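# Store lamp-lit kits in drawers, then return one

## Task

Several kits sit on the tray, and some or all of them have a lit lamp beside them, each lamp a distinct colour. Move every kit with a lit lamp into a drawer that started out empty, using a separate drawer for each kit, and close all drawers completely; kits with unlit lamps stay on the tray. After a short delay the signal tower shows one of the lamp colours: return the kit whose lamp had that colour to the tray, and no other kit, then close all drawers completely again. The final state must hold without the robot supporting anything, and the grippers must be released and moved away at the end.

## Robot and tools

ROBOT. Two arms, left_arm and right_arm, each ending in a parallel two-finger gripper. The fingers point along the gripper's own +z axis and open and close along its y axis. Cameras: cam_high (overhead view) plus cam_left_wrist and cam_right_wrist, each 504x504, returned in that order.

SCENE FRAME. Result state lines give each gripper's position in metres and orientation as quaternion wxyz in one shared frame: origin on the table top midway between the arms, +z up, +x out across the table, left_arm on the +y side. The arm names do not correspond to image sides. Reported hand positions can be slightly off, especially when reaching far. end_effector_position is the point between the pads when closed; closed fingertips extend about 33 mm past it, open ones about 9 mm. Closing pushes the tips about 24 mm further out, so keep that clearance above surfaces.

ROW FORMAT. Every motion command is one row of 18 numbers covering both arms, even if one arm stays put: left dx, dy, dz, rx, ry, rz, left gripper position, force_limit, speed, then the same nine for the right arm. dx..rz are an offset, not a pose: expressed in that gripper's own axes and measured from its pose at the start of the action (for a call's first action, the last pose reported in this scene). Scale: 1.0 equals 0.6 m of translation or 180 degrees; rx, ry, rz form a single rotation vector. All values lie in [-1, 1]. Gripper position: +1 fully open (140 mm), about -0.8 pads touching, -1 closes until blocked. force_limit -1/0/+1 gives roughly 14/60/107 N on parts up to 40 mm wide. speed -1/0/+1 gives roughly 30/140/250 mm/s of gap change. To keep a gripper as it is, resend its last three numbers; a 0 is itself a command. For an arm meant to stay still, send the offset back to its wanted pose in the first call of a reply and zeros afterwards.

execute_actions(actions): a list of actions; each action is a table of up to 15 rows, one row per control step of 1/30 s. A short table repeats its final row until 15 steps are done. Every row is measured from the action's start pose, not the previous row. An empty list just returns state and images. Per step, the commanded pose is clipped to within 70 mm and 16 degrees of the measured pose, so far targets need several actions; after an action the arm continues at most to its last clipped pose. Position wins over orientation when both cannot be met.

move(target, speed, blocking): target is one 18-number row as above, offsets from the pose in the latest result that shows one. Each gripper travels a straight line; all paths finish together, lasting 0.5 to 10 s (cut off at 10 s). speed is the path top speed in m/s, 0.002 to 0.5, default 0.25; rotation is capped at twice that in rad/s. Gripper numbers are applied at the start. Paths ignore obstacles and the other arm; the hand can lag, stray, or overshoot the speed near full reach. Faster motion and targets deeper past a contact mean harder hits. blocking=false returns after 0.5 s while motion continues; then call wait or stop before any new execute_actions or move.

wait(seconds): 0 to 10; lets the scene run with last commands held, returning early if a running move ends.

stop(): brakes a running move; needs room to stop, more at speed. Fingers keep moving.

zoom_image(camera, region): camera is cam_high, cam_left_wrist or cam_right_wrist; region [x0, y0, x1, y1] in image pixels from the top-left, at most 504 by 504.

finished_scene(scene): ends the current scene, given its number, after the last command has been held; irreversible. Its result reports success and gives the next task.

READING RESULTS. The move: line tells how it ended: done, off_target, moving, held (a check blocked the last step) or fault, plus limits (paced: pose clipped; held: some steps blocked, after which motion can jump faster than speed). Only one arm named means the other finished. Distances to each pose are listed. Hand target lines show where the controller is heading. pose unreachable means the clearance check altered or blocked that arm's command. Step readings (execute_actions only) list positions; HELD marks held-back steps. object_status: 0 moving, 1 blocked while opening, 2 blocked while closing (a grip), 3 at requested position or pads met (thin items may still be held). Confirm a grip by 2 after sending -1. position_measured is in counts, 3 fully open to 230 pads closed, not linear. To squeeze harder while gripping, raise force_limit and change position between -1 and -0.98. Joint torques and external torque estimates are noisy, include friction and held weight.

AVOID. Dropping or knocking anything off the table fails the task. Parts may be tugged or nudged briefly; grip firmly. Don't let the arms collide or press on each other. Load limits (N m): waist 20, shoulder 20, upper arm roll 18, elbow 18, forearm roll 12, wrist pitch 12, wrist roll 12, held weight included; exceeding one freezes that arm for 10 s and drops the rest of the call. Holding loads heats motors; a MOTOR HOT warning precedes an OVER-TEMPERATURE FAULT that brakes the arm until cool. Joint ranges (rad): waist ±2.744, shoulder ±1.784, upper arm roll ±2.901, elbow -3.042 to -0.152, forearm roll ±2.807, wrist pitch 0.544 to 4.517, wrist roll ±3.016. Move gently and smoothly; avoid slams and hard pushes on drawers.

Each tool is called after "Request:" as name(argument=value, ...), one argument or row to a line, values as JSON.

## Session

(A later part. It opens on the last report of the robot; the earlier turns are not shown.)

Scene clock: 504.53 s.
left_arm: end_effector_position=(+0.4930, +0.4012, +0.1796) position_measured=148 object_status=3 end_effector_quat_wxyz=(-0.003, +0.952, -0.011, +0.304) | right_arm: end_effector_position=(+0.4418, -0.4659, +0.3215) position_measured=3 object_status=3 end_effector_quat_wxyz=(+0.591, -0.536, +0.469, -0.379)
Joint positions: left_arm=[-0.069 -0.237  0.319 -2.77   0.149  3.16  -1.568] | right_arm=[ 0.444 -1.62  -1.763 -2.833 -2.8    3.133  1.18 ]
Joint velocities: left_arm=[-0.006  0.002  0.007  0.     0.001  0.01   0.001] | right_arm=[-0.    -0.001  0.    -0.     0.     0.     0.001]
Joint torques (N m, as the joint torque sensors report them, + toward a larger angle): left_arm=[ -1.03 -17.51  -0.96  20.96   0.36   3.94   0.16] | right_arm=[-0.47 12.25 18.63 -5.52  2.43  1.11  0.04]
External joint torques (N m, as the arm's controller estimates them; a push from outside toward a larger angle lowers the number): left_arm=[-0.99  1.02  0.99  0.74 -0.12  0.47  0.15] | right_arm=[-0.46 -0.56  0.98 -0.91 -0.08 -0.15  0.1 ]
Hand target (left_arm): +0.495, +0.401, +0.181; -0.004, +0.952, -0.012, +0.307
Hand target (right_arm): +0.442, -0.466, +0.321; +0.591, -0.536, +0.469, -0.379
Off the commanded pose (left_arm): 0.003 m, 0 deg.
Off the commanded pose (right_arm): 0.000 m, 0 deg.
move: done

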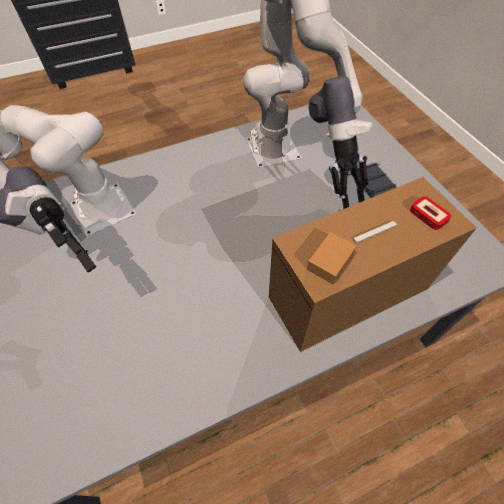

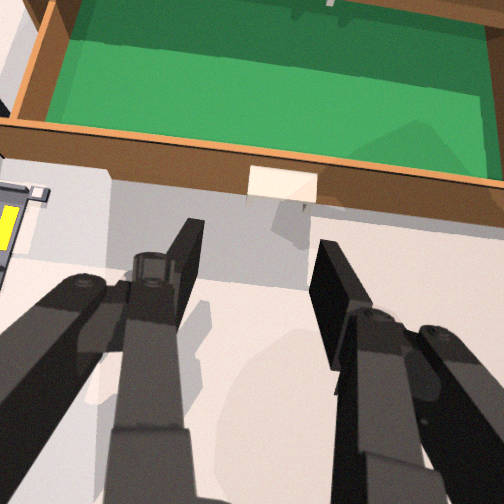

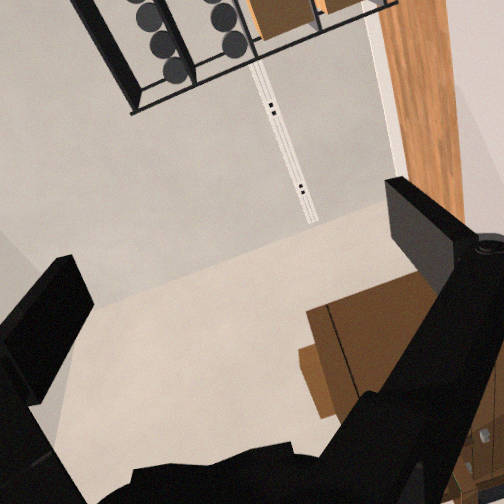

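Request:
move(
  target=[0.03,0.009,0.017,0,0,0,-0.15,0.3,0,0,0,0,0,0,0,1,0,0],
  speed=0.05,
)

Request:
move(
  target=[0,0,0,0,0,0,-1,0.3,-0.5,0,0,0,0,0,0,1,0,0],
)

Scene clock: 506.50 s.
left_arm: end_effector_position=(+0.5126, +0.3948, +0.1815) position_measured=148 object_status=3 end_effector_quat_wxyz=(-0.004, +0.952, -0.014, +0.305) | right_arm: end_effector_position=(+0.4418, -0.4659, +0.3215) position_measured=3 object_status=3 end_effector_quat_wxyz=(+0.591, -0.536, +0.469, -0.379)
Joint positions: left_arm=[-0.105 -0.185  0.33  -2.711  0.132  3.154 -1.569] | right_arm=[ 0.444 -1.62  -1.763 -2.833 -2.8    3.133  1.18 ]
Joint velocities: left_arm=[-0.016  0.004  0.013  0.006 -0.008 -0.006 -0.   ] | right_arm=[-0.001  0.     0.001  0.    -0.     0.     0.   ]
Joint torques (N m, as the joint torque sensors report them, + toward a larger angle): left_arm=[ -0.82 -18.74  -1.31  21.45  -0.53   3.22   0.02] | right_arm=[-0.63 12.56 18.8  -5.54  2.46  1.12  0.02]
External joint torques (N m, as the arm's controller estimates them; a push from outside toward a larger angle lowers the number): left_arm=[-0.87  1.63  0.27  1.05 -0.99 -0.25  0.  ] | right_arm=[-0.55 -0.33  1.16 -1.02 -0.06 -0.13  0.08]
Hand target (left_arm): +0.514, +0.395, +0.182; -0.003, +0.952, -0.011, +0.305
Hand target (right_arm): +0.442, -0.466, +0.321; +0.591, -0.536, +0.469, -0.379
Off the commanded pose (left_arm): 0.001 m, 0 deg.
Off the commanded pose (right_arm): 0.000 m, 0 deg.
move: done

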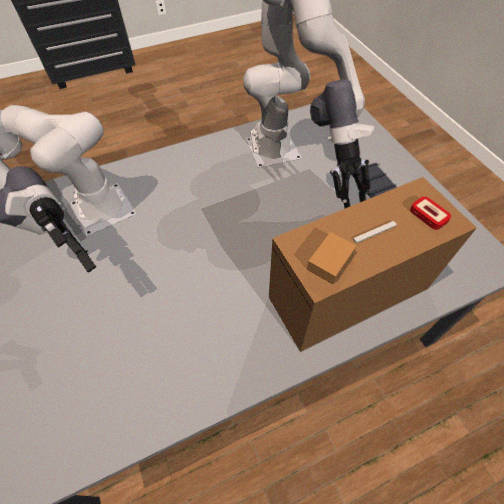

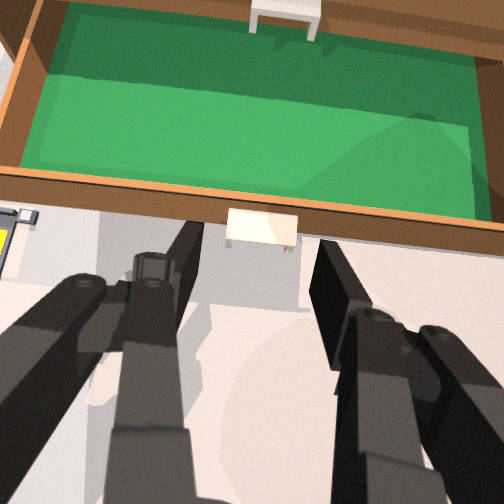

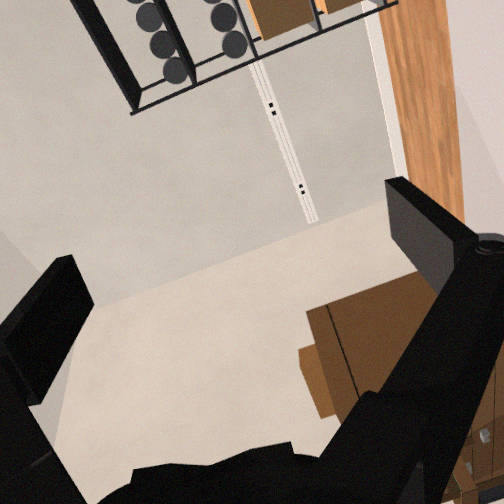

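Scene clock: 507.07 s.
left_arm: end_effector_position=(+0.5127, +0.3966, +0.1817) position_measured=195 object_status=2 end_effector_quat_wxyz=(-0.004, +0.952, -0.012, +0.305) | right_arm: end_effector_position=(+0.4418, -0.4659, +0.3215) position_measured=3 object_status=3 end_effector_quat_wxyz=(+0.591, -0.536, +0.469, -0.379)
Joint positions: left_arm=[-0.104 -0.185  0.332 -2.711  0.132  3.154 -1.569] | right_arm=[ 0.444 -1.62  -1.763 -2.833 -2.8    3.133  1.18 ]
Joint velocities: left_arm=[-0.     0.    -0.002  0.     0.     0.001  0.002] | right_arm=[-0.001  0.002 -0.001 -0.001  0.     0.    -0.   ]
Joint torques (N m, as the joint torque sensors report them, + toward a larger angle): left_arm=[ -1.23 -19.22  -3.67  19.76   0.54   3.42   0.05] | right_arm=[-0.48 12.53 18.85 -5.48  2.46  1.11  0.06]
External joint torques (N m, as the arm's controller estimates them; a push from outside toward a larger angle lowers the number): left_arm=[-1.15  1.06 -1.95 -0.59  0.07 -0.05  0.03] | right_arm=[-0.4  -0.35  1.22 -0.93 -0.06 -0.15  0.12]
Hand target (left_arm): +0.513, +0.395, +0.181; -0.004, +0.952, -0.014, +0.305
Hand target (right_arm): +0.442, -0.466, +0.321; +0.591, -0.536, +0.469, -0.379
Off the commanded pose (left_arm): 0.002 m, 0 deg.
Off the commanded pose (right_arm): 0.000 m, 0 deg.
move: done

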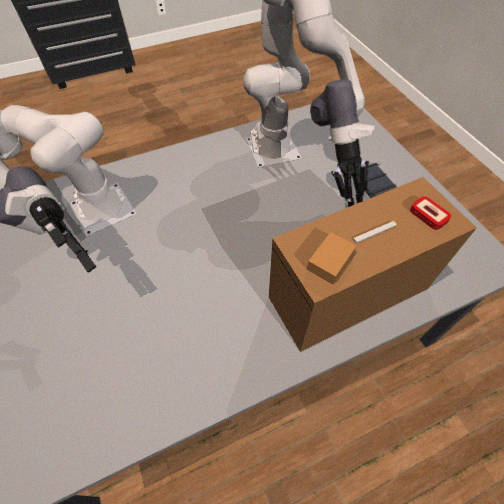

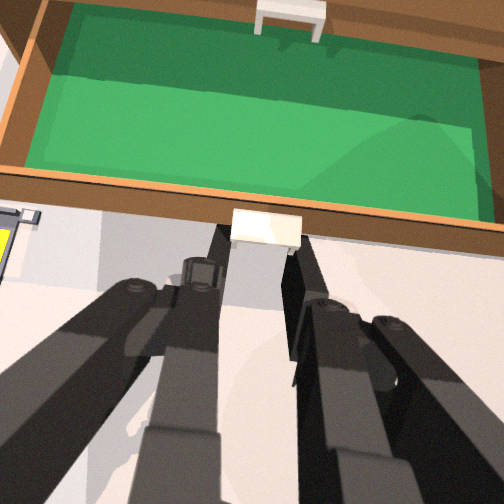

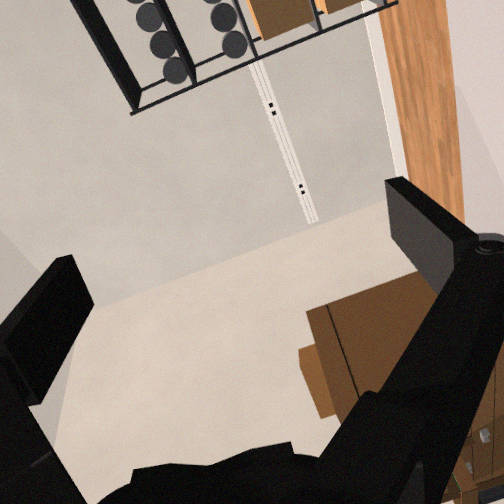

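Request:
move(
  target=[-0.054,0,-0.039,0,0,0,-1,0.3,-0.5,0,0,0,0,0,0,1,0,0],
  speed=0.06,
)

Request:
move(
  target=[0,0,0,0,0,0,-0.15,0.3,0,0,0,0,0,0,0,1,0,0],
)

Request:
move(
  target=[0.02,0,-0.11,0,-0.197,0,-0.15,0.3,0,0,0,0,0,0,0,1,0,0],
)

Request:
move(
  target=[-0.02,-0.2,0,0,0,0.49,-0.2,0.3,0,0,0,0,0,0,0,1,0,0],
  speed=0.4,
)

Scene clock: 510.23 s.
left_arm: end_effector_position=(+0.4737, +0.3961, +0.1820) position_measured=195 object_status=2 end_effector_quat_wxyz=(-0.005, +0.952, -0.015, +0.305) | right_arm: end_effector_position=(+0.4418, -0.4659, +0.3215) position_measured=3 object_status=3 end_effector_quat_wxyz=(+0.591, -0.536, +0.469, -0.379)
Joint positions: left_arm=[ 0.007 -0.3    0.239 -2.83   0.16   3.155 -1.576] | right_arm=[ 0.444 -1.62  -1.763 -2.833 -2.8    3.133  1.18 ]
Joint velocities: left_arm=[ 0.008 -0.004 -0.01  -0.002  0.001  0.002 -0.001] | right_arm=[ 0.001 -0.001  0.    -0.001 -0.     0.     0.002]
Joint torques (N m, as the joint torque sensors report them, + toward a larger angle): left_arm=[  3.07 -18.84  -3.89  18.8    0.54   3.49  -0.01] | right_arm=[-0.38 12.3  18.82 -5.58  2.46  1.13  0.04]
External joint torques (N m, as the arm's controller estimates them; a push from outside toward a larger angle lowers the number): left_arm=[ 3.07 -1.84 -2.12 -1.61  0.1   0.01 -0.03] | right_arm=[-0.42 -0.53  1.19 -0.91 -0.05 -0.15  0.1 ]
Hand target (left_arm): +0.473, +0.398, +0.182; -0.005, +0.952, -0.012, +0.305
Hand target (right_arm): +0.442, -0.466, +0.321; +0.591, -0.536, +0.469, -0.379
Off the commanded pose (left_arm): 0.002 m, 0 deg.
Off the commanded pose (right_arm): 0.000 m, 0 deg.
move: done

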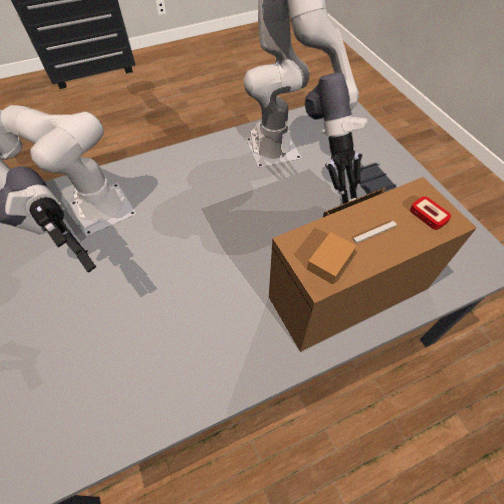

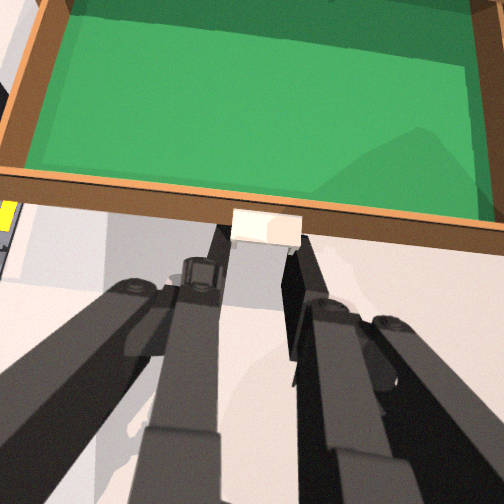

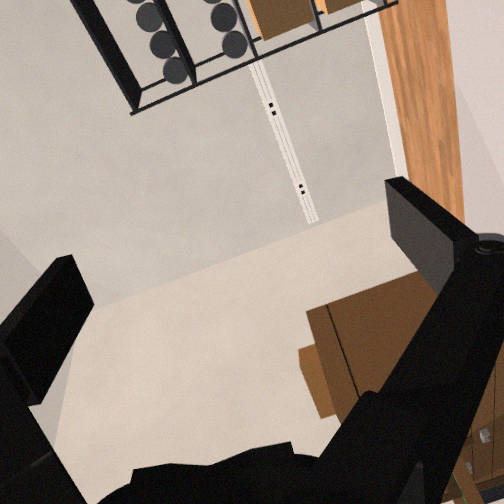

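Scene clock: 510.73 s.
left_arm: end_effector_position=(+0.4735, +0.3960, +0.1817) position_measured=148 object_status=3 end_effector_quat_wxyz=(-0.005, +0.952, -0.015, +0.305) | right_arm: end_effector_position=(+0.4418, -0.4659, +0.3215) position_measured=3 object_status=3 end_effector_quat_wxyz=(+0.591, -0.536, +0.469, -0.379)
Joint positions: left_arm=[ 0.007 -0.3    0.239 -2.83   0.16   3.154 -1.576] | right_arm=[ 0.444 -1.62  -1.763 -2.833 -2.8    3.133  1.18 ]
Joint velocities: left_arm=[-0.001  0.    -0.     0.002 -0.     0.     0.001] | right_arm=[-0.001  0.     0.001 -0.001  0.001  0.001  0.002]
Joint torques (N m, as the joint torque sensors report them, + toward a larger angle): left_arm=[  0.59 -17.16  -2.81  19.73   0.45   3.58   0.01] | right_arm=[-0.54 12.52 18.76 -5.27  2.44  1.12  0.02]
External joint torques (N m, as the arm's controller estimates them; a push from outside toward a larger angle lowers the number): left_arm=[ 0.64 -0.16 -0.98 -0.68  0.    0.1   0.  ] | right_arm=[-0.54 -0.32  1.1  -0.65 -0.08 -0.15  0.08]
Hand target (left_arm): +0.474, +0.396, +0.182; -0.005, +0.952, -0.015, +0.305
Hand target (right_arm): +0.442, -0.466, +0.321; +0.591, -0.536, +0.469, -0.379
Off the commanded pose (left_arm): 0.000 m, 0 deg.
Off the commanded pose (right_arm): 0.000 m, 0 deg.
move: done

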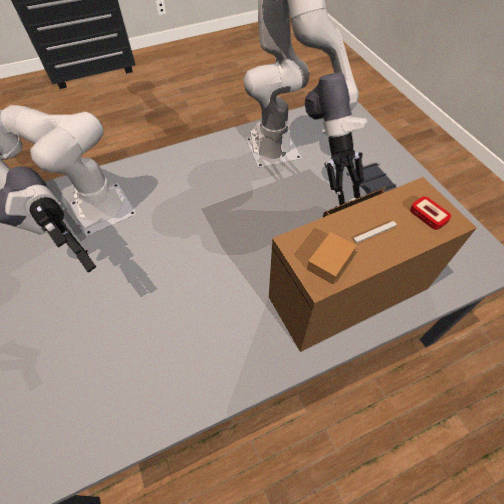

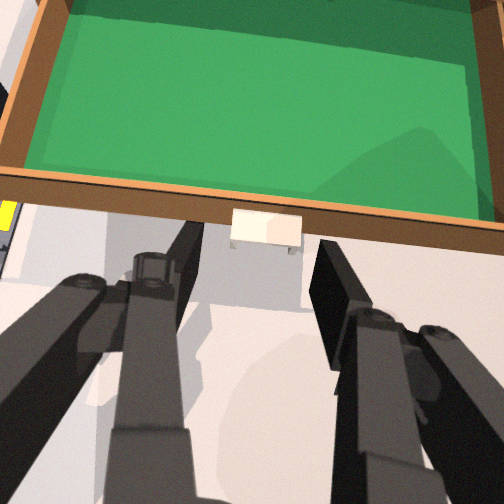

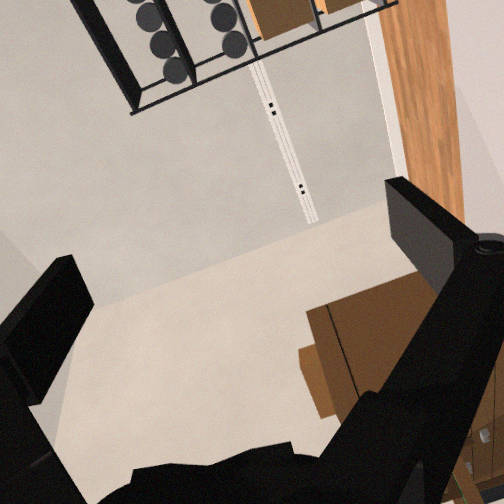

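Scene clock: 512.77 s.
left_arm: end_effector_position=(+0.4436, +0.4016, +0.2436) position_measured=148 object_status=3 end_effector_quat_wxyz=(-0.015, +1.000, -0.007, +0.002) | right_arm: end_effector_position=(+0.4418, -0.4659, +0.3215) position_measured=3 object_status=3 end_effector_quat_wxyz=(+0.591, -0.536, +0.469, -0.379)
Joint positions: left_arm=[-0.041 -0.17   0.216 -2.197  0.074  2.036 -1.552] | right_arm=[ 0.444 -1.62  -1.763 -2.833 -2.8    3.133  1.18 ]
Joint velocities: left_arm=[-0.001  0.001  0.     0.001 -0.    -0.013  0.004] | right_arm=[-0.001  0.     0.001  0.001 -0.001 -0.     0.002]
Joint torques (N m, as the joint torque sensors report them, + toward a larger angle): left_arm=[ -0.96 -23.58  -1.96  24.99  -0.37   2.11   0.25] | right_arm=[-0.48 12.58 18.89 -5.3   2.46  1.13  0.04]
External joint torques (N m, as the arm's controller estimates them; a push from outside toward a larger angle lowers the number): left_arm=[-0.89  1.43 -0.62  0.89 -1.19 -0.43  0.25] | right_arm=[-0.45 -0.27  1.24 -0.74 -0.05 -0.13  0.1 ]
Hand target (left_arm): +0.443, +0.400, +0.244; -0.013, +1.000, -0.009, +0.000
Hand target (right_arm): +0.442, -0.466, +0.321; +0.591, -0.536, +0.469, -0.379
Off the commanded pose (left_arm): 0.006 m, 1 deg.
Off the commanded pose (right_arm): 0.000 m, 0 deg.
move: off_target (left_arm)

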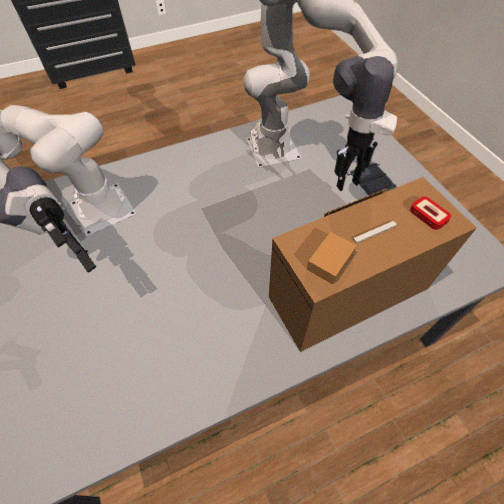

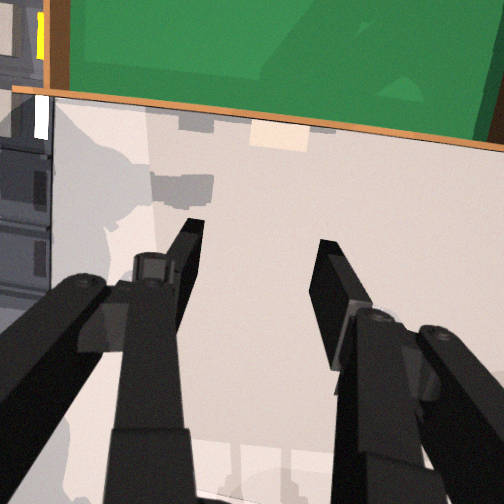

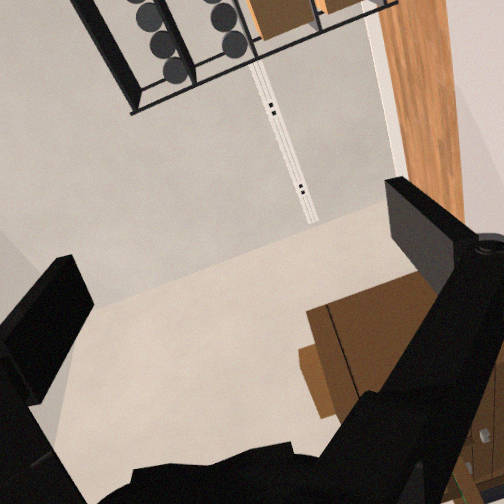

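Scene clock: 516.03 s.
left_arm: end_effector_position=(+0.4328, +0.5244, +0.2466) position_measured=154 object_status=3 end_effector_quat_wxyz=(-0.016, +0.717, -0.696, -0.011) | right_arm: end_effector_position=(+0.4418, -0.4659, +0.3215) position_measured=3 object_status=3 end_effector_quat_wxyz=(+0.591, -0.536, +0.469, -0.379)
Joint positions: left_arm=[-0.35  -0.191  0.738 -2.16   0.182  2.027  0.136] | right_arm=[ 0.444 -1.62  -1.763 -2.833 -2.8    3.133  1.18 ]
Joint velocities: left_arm=[-0.001 -0.001  0.     0.001 -0.002 -0.002  0.031] | right_arm=[-0.001  0.    -0.     0.001 -0.    -0.    -0.001]
Joint torques (N m, as the joint torque sensors report them, + toward a larger angle): left_arm=[ -2.27 -15.24  -4.27  24.97  -0.26   2.04   0.16] | right_arm=[-0.5  12.28 18.83 -5.23  2.46  1.14  0.03]
External joint torques (N m, as the arm's controller estimates them; a push from outside toward a larger angle lowers the number): left_arm=[-2.23  1.76 -0.15  1.   -1.01 -0.47  0.16] | right_arm=[-0.48 -0.59  1.22 -0.66 -0.05 -0.11  0.09]
Hand target (left_arm): +0.433, +0.523, +0.247; -0.014, +0.714, -0.700, -0.011
Hand target (right_arm): +0.442, -0.466, +0.321; +0.591, -0.536, +0.469, -0.379
Off the commanded pose (left_arm): 0.003 m, 1 deg.
Off the commanded pose (right_arm): 0.000 m, 0 deg.
move: done; limits=paced

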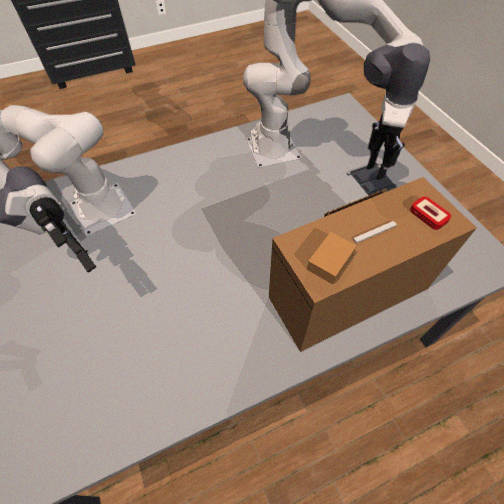

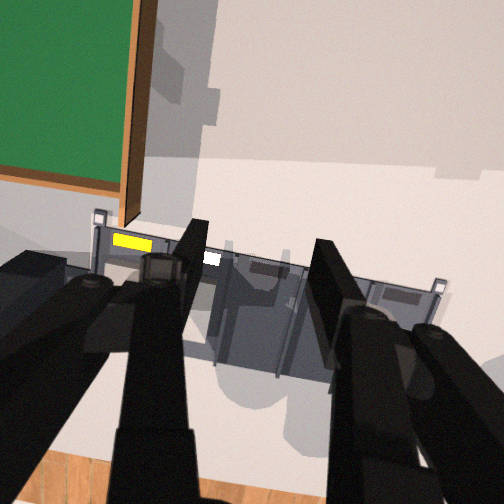

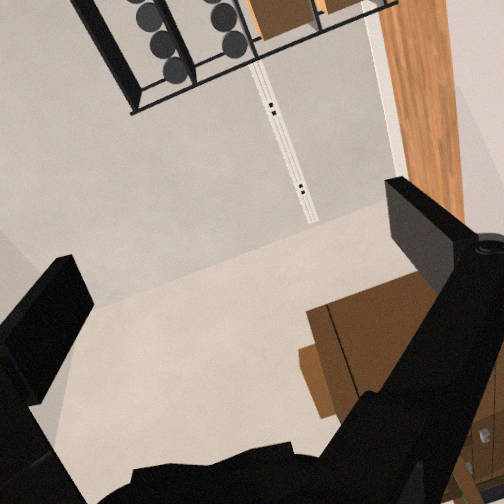

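Request:
move(
  target=[-0.232,-0.057,0.27,0,0.012,0.01,-0.2,0.3,0,0,0,0,0,0,0,1,0,0],
)

Scene clock: 520.00 s.
left_arm: end_effector_position=(+0.4643, +0.6618, +0.0811) position_measured=154 object_status=3 end_effector_quat_wxyz=(+0.007, +0.708, -0.706, +0.006) | right_arm: end_effector_position=(+0.4418, -0.4659, +0.3215) position_measured=3 object_status=3 end_effector_quat_wxyz=(+0.591, -0.536, +0.469, -0.379)
Joint positions: left_arm=[ 0.03   0.402  0.661 -2.003 -0.344  2.287  0.747] | right_arm=[ 0.444 -1.62  -1.763 -2.833 -2.8    3.133  1.18 ]
Joint velocities: left_arm=[-0.001 -0.    -0.002 -0.    -0.001 -0.     0.029] | right_arm=[ 0.001 -0.001 -0.     0.    -0.001  0.    -0.   ]
Joint torques (N m, as the joint torque sensors report them, + toward a larger angle): left_arm=[  2.77 -34.68   5.89  22.01   0.78   2.06   0.33] | right_arm=[-0.69 12.66 18.76 -5.41  2.48  1.13  0.03]
External joint torques (N m, as the arm's controller estimates them; a push from outside toward a larger angle lowers the number): left_arm=[ 2.98 -0.26 -1.93  1.03  0.2  -0.36  0.33] | right_arm=[-0.68 -0.18  1.14 -0.84 -0.03 -0.13  0.08]
Hand target (left_arm): +0.465, +0.662, +0.082; +0.007, +0.703, -0.711, +0.006
Hand target (right_arm): +0.442, -0.466, +0.321; +0.591, -0.536, +0.469, -0.379
Off the commanded pose (left_arm): 0.013 m, 1 deg.
Off the commanded pose (right_arm): 0.000 m, 0 deg.
move: off_target (left_arm)

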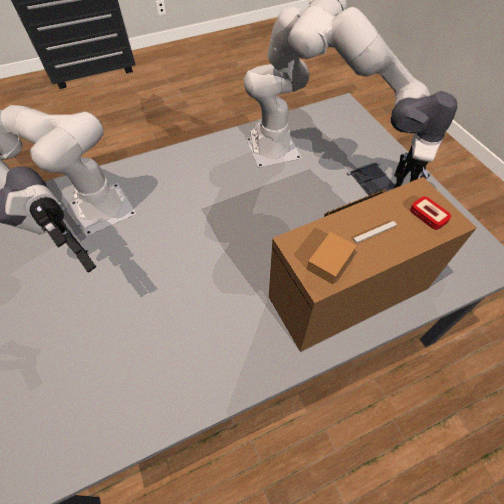

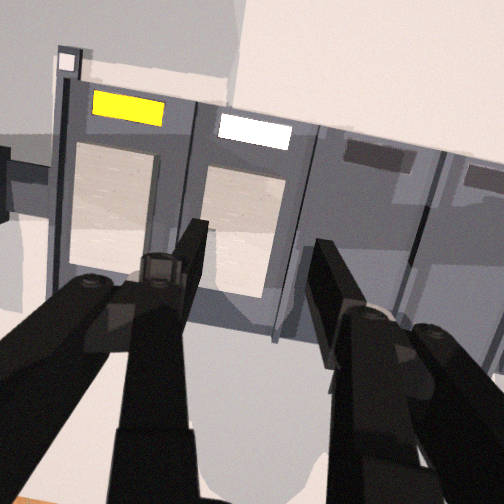

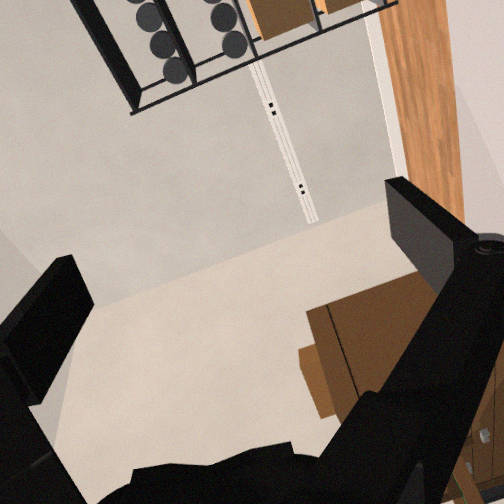

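Request:
move(
  target=[-0.012,-0.017,0,0,0,0.012,-0.2,0.3,0,0,0,0,0,0,0,1,0,0],
  speed=0.05,
)

Request:
move(
  target=[0,0,0.058,0,0,0,-0.2,0.3,0,0,0,0,0,0,0,1,0,0],
  speed=0.04,
)

Scene clock: 522.90 s.
left_arm: end_effector_position=(+0.4743, +0.6696, +0.0813) position_measured=154 object_status=3 end_effector_quat_wxyz=(+0.005, +0.698, -0.716, +0.004) | right_arm: end_effector_position=(+0.4418, -0.4659, +0.3215) position_measured=3 object_status=3 end_effector_quat_wxyz=(+0.591, -0.536, +0.469, -0.379)
Joint positions: left_arm=[ 0.06   0.432  0.639 -1.956 -0.348  2.272  0.778] | right_arm=[ 0.444 -1.62  -1.763 -2.833 -2.8    3.133  1.18 ]
Joint velocities: left_arm=[ 0.016 -0.001 -0.015  0.006 -0.    -0.011  0.024] | right_arm=[ 0.002  0.001  0.    -0.001 -0.001 -0.     0.001]
Joint torques (N m, as the joint torque sensors report them, + toward a larger angle): left_arm=[  1.84 -34.03   6.24  22.82  -0.27   1.91   0.41] | right_arm=[-0.55 12.54 18.67 -5.29  2.45  1.13  0.07]
External joint torques (N m, as the arm's controller estimates them; a push from outside toward a larger angle lowers the number): left_arm=[ 1.98  2.11 -2.07  1.65 -0.87 -0.53  0.41] | right_arm=[-0.64 -0.31  1.02 -0.62 -0.06 -0.14  0.13]
Hand target (left_arm): +0.474, +0.669, +0.081; +0.007, +0.695, -0.719, +0.006
Hand target (right_arm): +0.442, -0.466, +0.321; +0.591, -0.536, +0.469, -0.379
Off the commanded pose (left_arm): 0.001 m, 1 deg.
Off the commanded pose (right_arm): 0.000 m, 0 deg.
move: done

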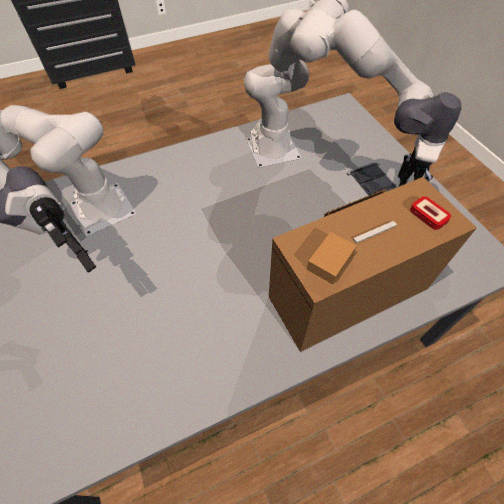

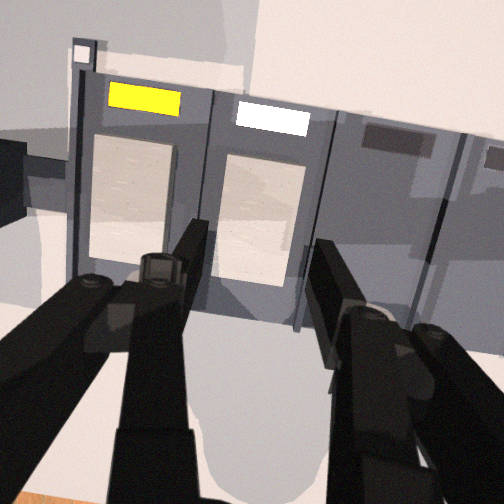

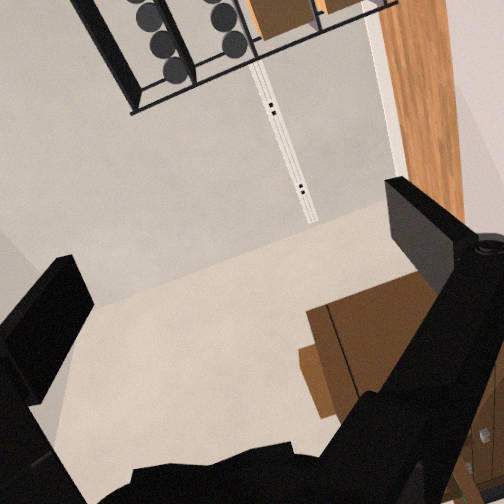

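Scene clock: 524.07 s.
left_arm: end_effector_position=(+0.4748, +0.6677, +0.0472) position_measured=154 object_status=3 end_effector_quat_wxyz=(+0.007, +0.698, -0.716, +0.004) | right_arm: end_effector_position=(+0.4418, -0.4659, +0.3215) position_measured=3 object_status=3 end_effector_quat_wxyz=(+0.591, -0.536, +0.469, -0.379)
Joint positions: left_arm=[ 0.089  0.49   0.599 -1.964 -0.391  2.329  0.801] | right_arm=[ 0.444 -1.62  -1.763 -2.833 -2.8    3.133  1.18 ]
Joint velocities: left_arm=[ 0.007  0.    -0.006 -0.    -0.001  0.014  0.011] | right_arm=[-0.     0.001 -0.    -0.     0.001 -0.     0.   ]
Joint torques (N m, as the joint torque sensors report them, + toward a larger angle): left_arm=[  1.74 -34.84   7.65  19.52  -0.56   2.89   0.25] | right_arm=[-0.33 12.54 18.68 -5.37  2.48  1.14  0.01]
External joint torques (N m, as the arm's controller estimates them; a push from outside toward a larger angle lowers the number): left_arm=[ 1.78  2.67 -1.27 -0.66 -1.13  0.48  0.25] | right_arm=[-0.32 -0.33  1.03 -0.75 -0.03 -0.12  0.07]
Hand target (left_arm): +0.475, +0.668, +0.046; +0.005, +0.698, -0.717, +0.005
Hand target (right_arm): +0.442, -0.466, +0.321; +0.591, -0.536, +0.469, -0.379
Off the commanded pose (left_arm): 0.002 m, 0 deg.
Off the commanded pose (right_arm): 0.000 m, 0 deg.
move: done

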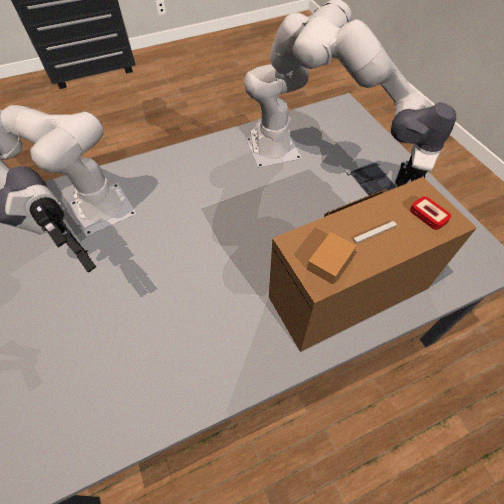

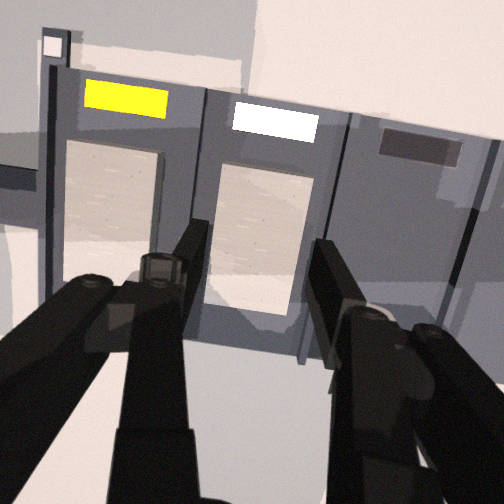

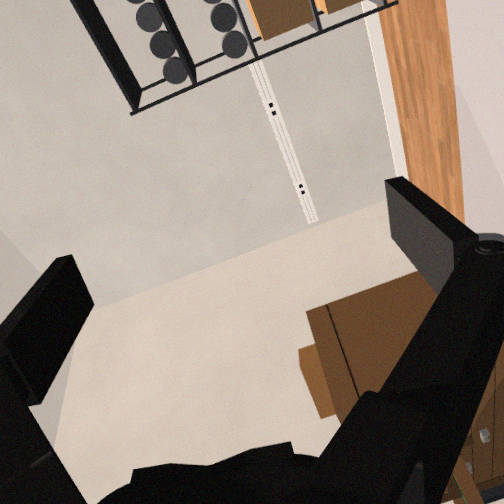

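Request:
move(
  target=[0,0,0.008,0,0,0,-0.27,0.3,-0.8,0,0,0,0,0,0,1,0,0],
  speed=0.02,
)

Request:
move(
  target=[0,0,0,0,0,0,-1,0.3,-0.8,0,0,0,0,0,0,1,0,0],
)

Request:
move(
  target=[0,0,-0.25,0,0,0,-1,0.3,-0.8,0,0,0,0,0,0,1,0,0],
)

Scene clock: 526.47 s.
left_arm: end_effector_position=(+0.4750, +0.6672, +0.0437) position_measured=163 object_status=3 end_effector_quat_wxyz=(+0.007, +0.697, -0.717, +0.003) | right_arm: end_effector_position=(+0.4418, -0.4659, +0.3215) position_measured=3 object_status=3 end_effector_quat_wxyz=(+0.591, -0.536, +0.469, -0.379)
Joint positions: left_arm=[ 0.09   0.497  0.596 -1.964 -0.394  2.335  0.804] | right_arm=[ 0.444 -1.62  -1.763 -2.833 -2.8    3.133  1.18 ]
Joint velocities: left_arm=[ 0.001  0.002  0.    -0.001 -0.002  0.001  0.002] | right_arm=[-0.     0.001  0.     0.     0.001 -0.     0.001]
Joint torques (N m, as the joint torque sensors report them, + toward a larger angle): left_arm=[  1.91 -35.27   7.78  18.81  -0.45   2.8    0.1 ] | right_arm=[-0.52 12.46 18.76 -5.23  2.47  1.14  0.07]
External joint torques (N m, as the arm's controller estimates them; a push from outside toward a larger angle lowers the number): left_arm=[ 1.83  2.32 -1.3  -1.23 -1.01  0.39  0.09] | right_arm=[-0.51 -0.4   1.11 -0.61 -0.05 -0.13  0.13]
Hand target (left_arm): +0.475, +0.668, +0.042; +0.007, +0.698, -0.716, +0.004
Hand target (right_arm): +0.442, -0.466, +0.321; +0.591, -0.536, +0.469, -0.379
Off the commanded pose (left_arm): 0.001 m, 0 deg.
Off the commanded pose (right_arm): 0.000 m, 0 deg.
move: done

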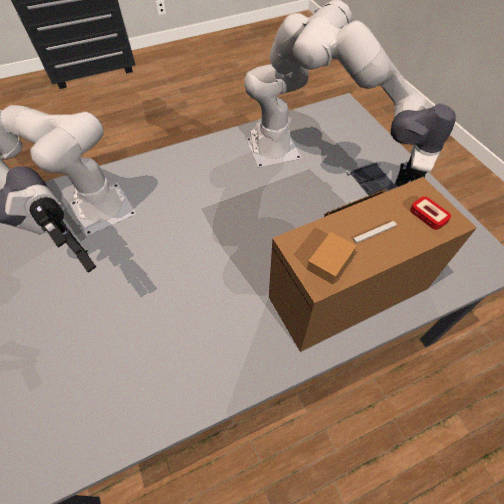

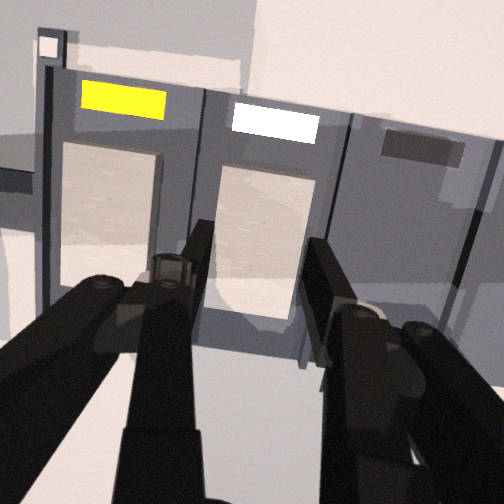

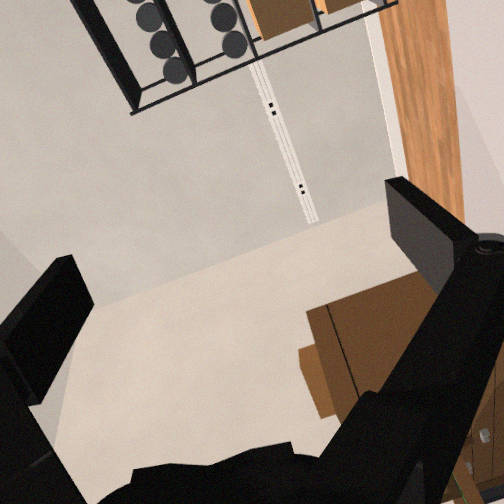

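Scene clock: 526.97 s.
left_arm: end_effector_position=(+0.4753, +0.6673, +0.0441) position_measured=177 object_status=2 end_effector_quat_wxyz=(+0.006, +0.697, -0.717, +0.004) | right_arm: end_effector_position=(+0.4418, -0.4659, +0.3215) position_measured=3 object_status=3 end_effector_quat_wxyz=(+0.591, -0.536, +0.469, -0.379)
Joint positions: left_arm=[ 0.09   0.496  0.596 -1.964 -0.394  2.335  0.804] | right_arm=[ 0.444 -1.62  -1.763 -2.833 -2.8    3.133  1.18 ]
Joint velocities: left_arm=[ 0.001 -0.001  0.001  0.001 -0.001  0.    -0.002] | right_arm=[-0.     0.    -0.002  0.001 -0.001  0.    -0.002]
Joint torques (N m, as the joint torque sensors report them, + toward a larger angle): left_arm=[  0.16 -36.22   8.77  19.66   0.53   2.48   0.22] | right_arm=[-0.29 12.67 18.9  -5.41  2.42  1.14  0.03]
External joint torques (N m, as the arm's controller estimates them; a push from outside toward a larger angle lowers the number): left_arm=[ 0.05  1.56 -0.35 -0.53 -0.04  0.04  0.22] | right_arm=[-0.22 -0.15  1.31 -0.88 -0.09 -0.12  0.08]
Hand target (left_arm): +0.475, +0.667, +0.044; +0.007, +0.697, -0.717, +0.003
Hand target (right_arm): +0.442, -0.466, +0.321; +0.591, -0.536, +0.469, -0.379
Off the commanded pose (left_arm): 0.000 m, 0 deg.
Off the commanded pose (right_arm): 0.000 m, 0 deg.
move: done

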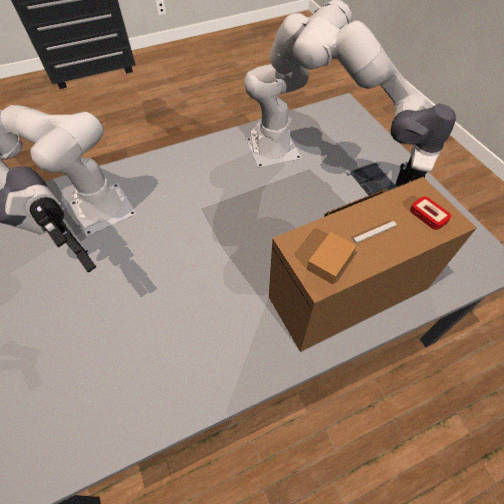

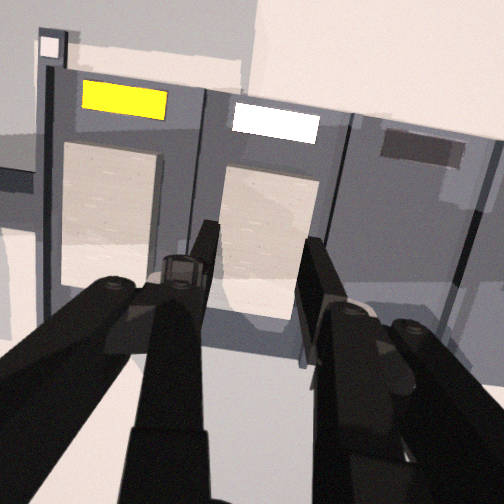

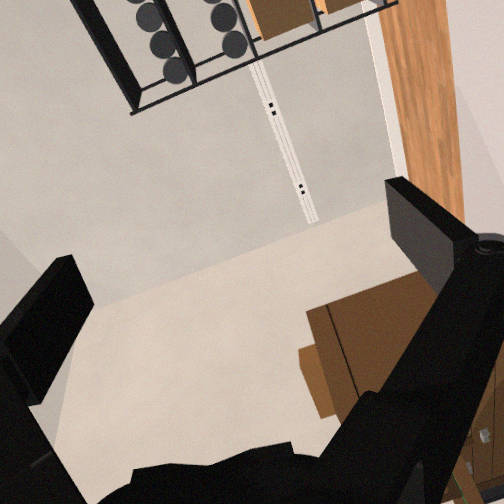

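Scene clock: 528.30 s.
left_arm: end_effector_position=(+0.4736, +0.6716, +0.1955) position_measured=177 object_status=2 end_effector_quat_wxyz=(+0.003, +0.697, -0.717, +0.002) | right_arm: end_effector_position=(+0.4418, -0.4659, +0.3215) position_measured=3 object_status=3 end_effector_quat_wxyz=(+0.591, -0.536, +0.469, -0.379)
Joint positions: left_arm=[ 0.008  0.271  0.708 -1.852 -0.204  2.046  0.689] | right_arm=[ 0.444 -1.62  -1.763 -2.833 -2.8    3.133  1.18 ]
Joint velocities: left_arm=[ 0.    -0.002  0.    -0.     0.001 -0.01  -0.017] | right_arm=[-0.001  0.002  0.001 -0.001 -0.    -0.001 -0.001]
Joint torques (N m, as the joint torque sensors report them, + toward a larger angle): left_arm=[ -0.63 -30.05   5.47  24.45   1.71   2.08  -0.05] | right_arm=[-0.48 12.54 18.77 -5.4   2.44  1.14  0.04]
External joint torques (N m, as the arm's controller estimates them; a push from outside toward a larger angle lowers the number): left_arm=[-0.66  1.93 -0.33  1.09  1.01 -0.36 -0.05] | right_arm=[-0.42 -0.32  1.11 -0.82 -0.07 -0.12  0.1 ]
Hand target (left_arm): +0.473, +0.672, +0.196; +0.004, +0.699, -0.715, -0.000
Hand target (right_arm): +0.442, -0.466, +0.321; +0.591, -0.536, +0.469, -0.379
Off the commanded pose (left_arm): 0.003 m, 0 deg.
Off the commanded pose (right_arm): 0.000 m, 0 deg.
move: done

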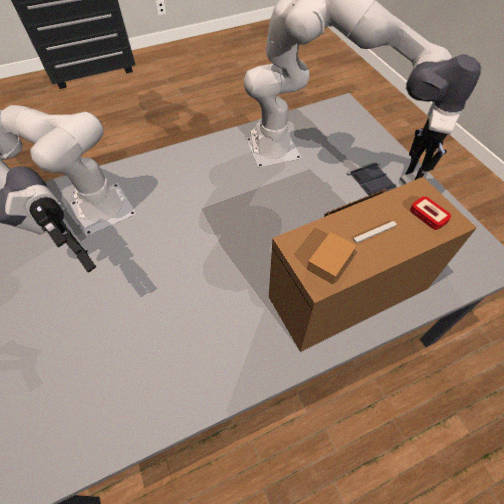

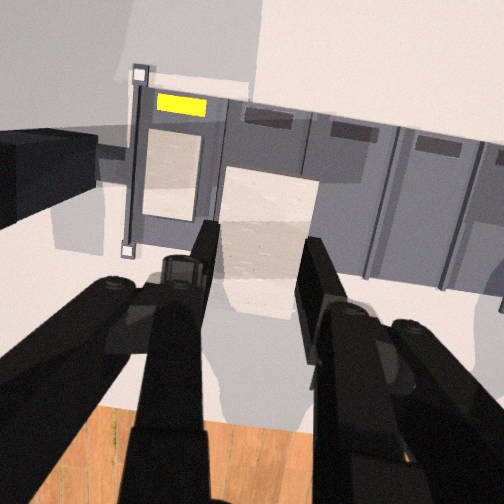

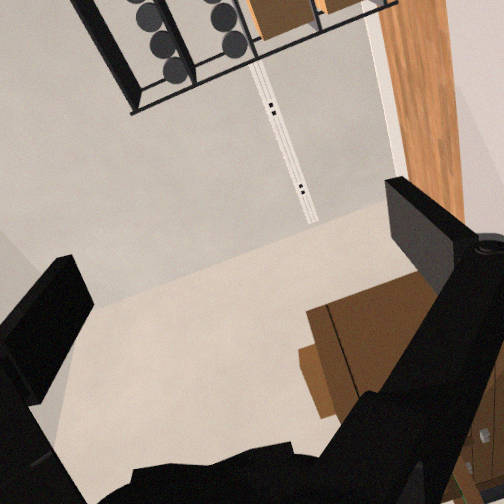

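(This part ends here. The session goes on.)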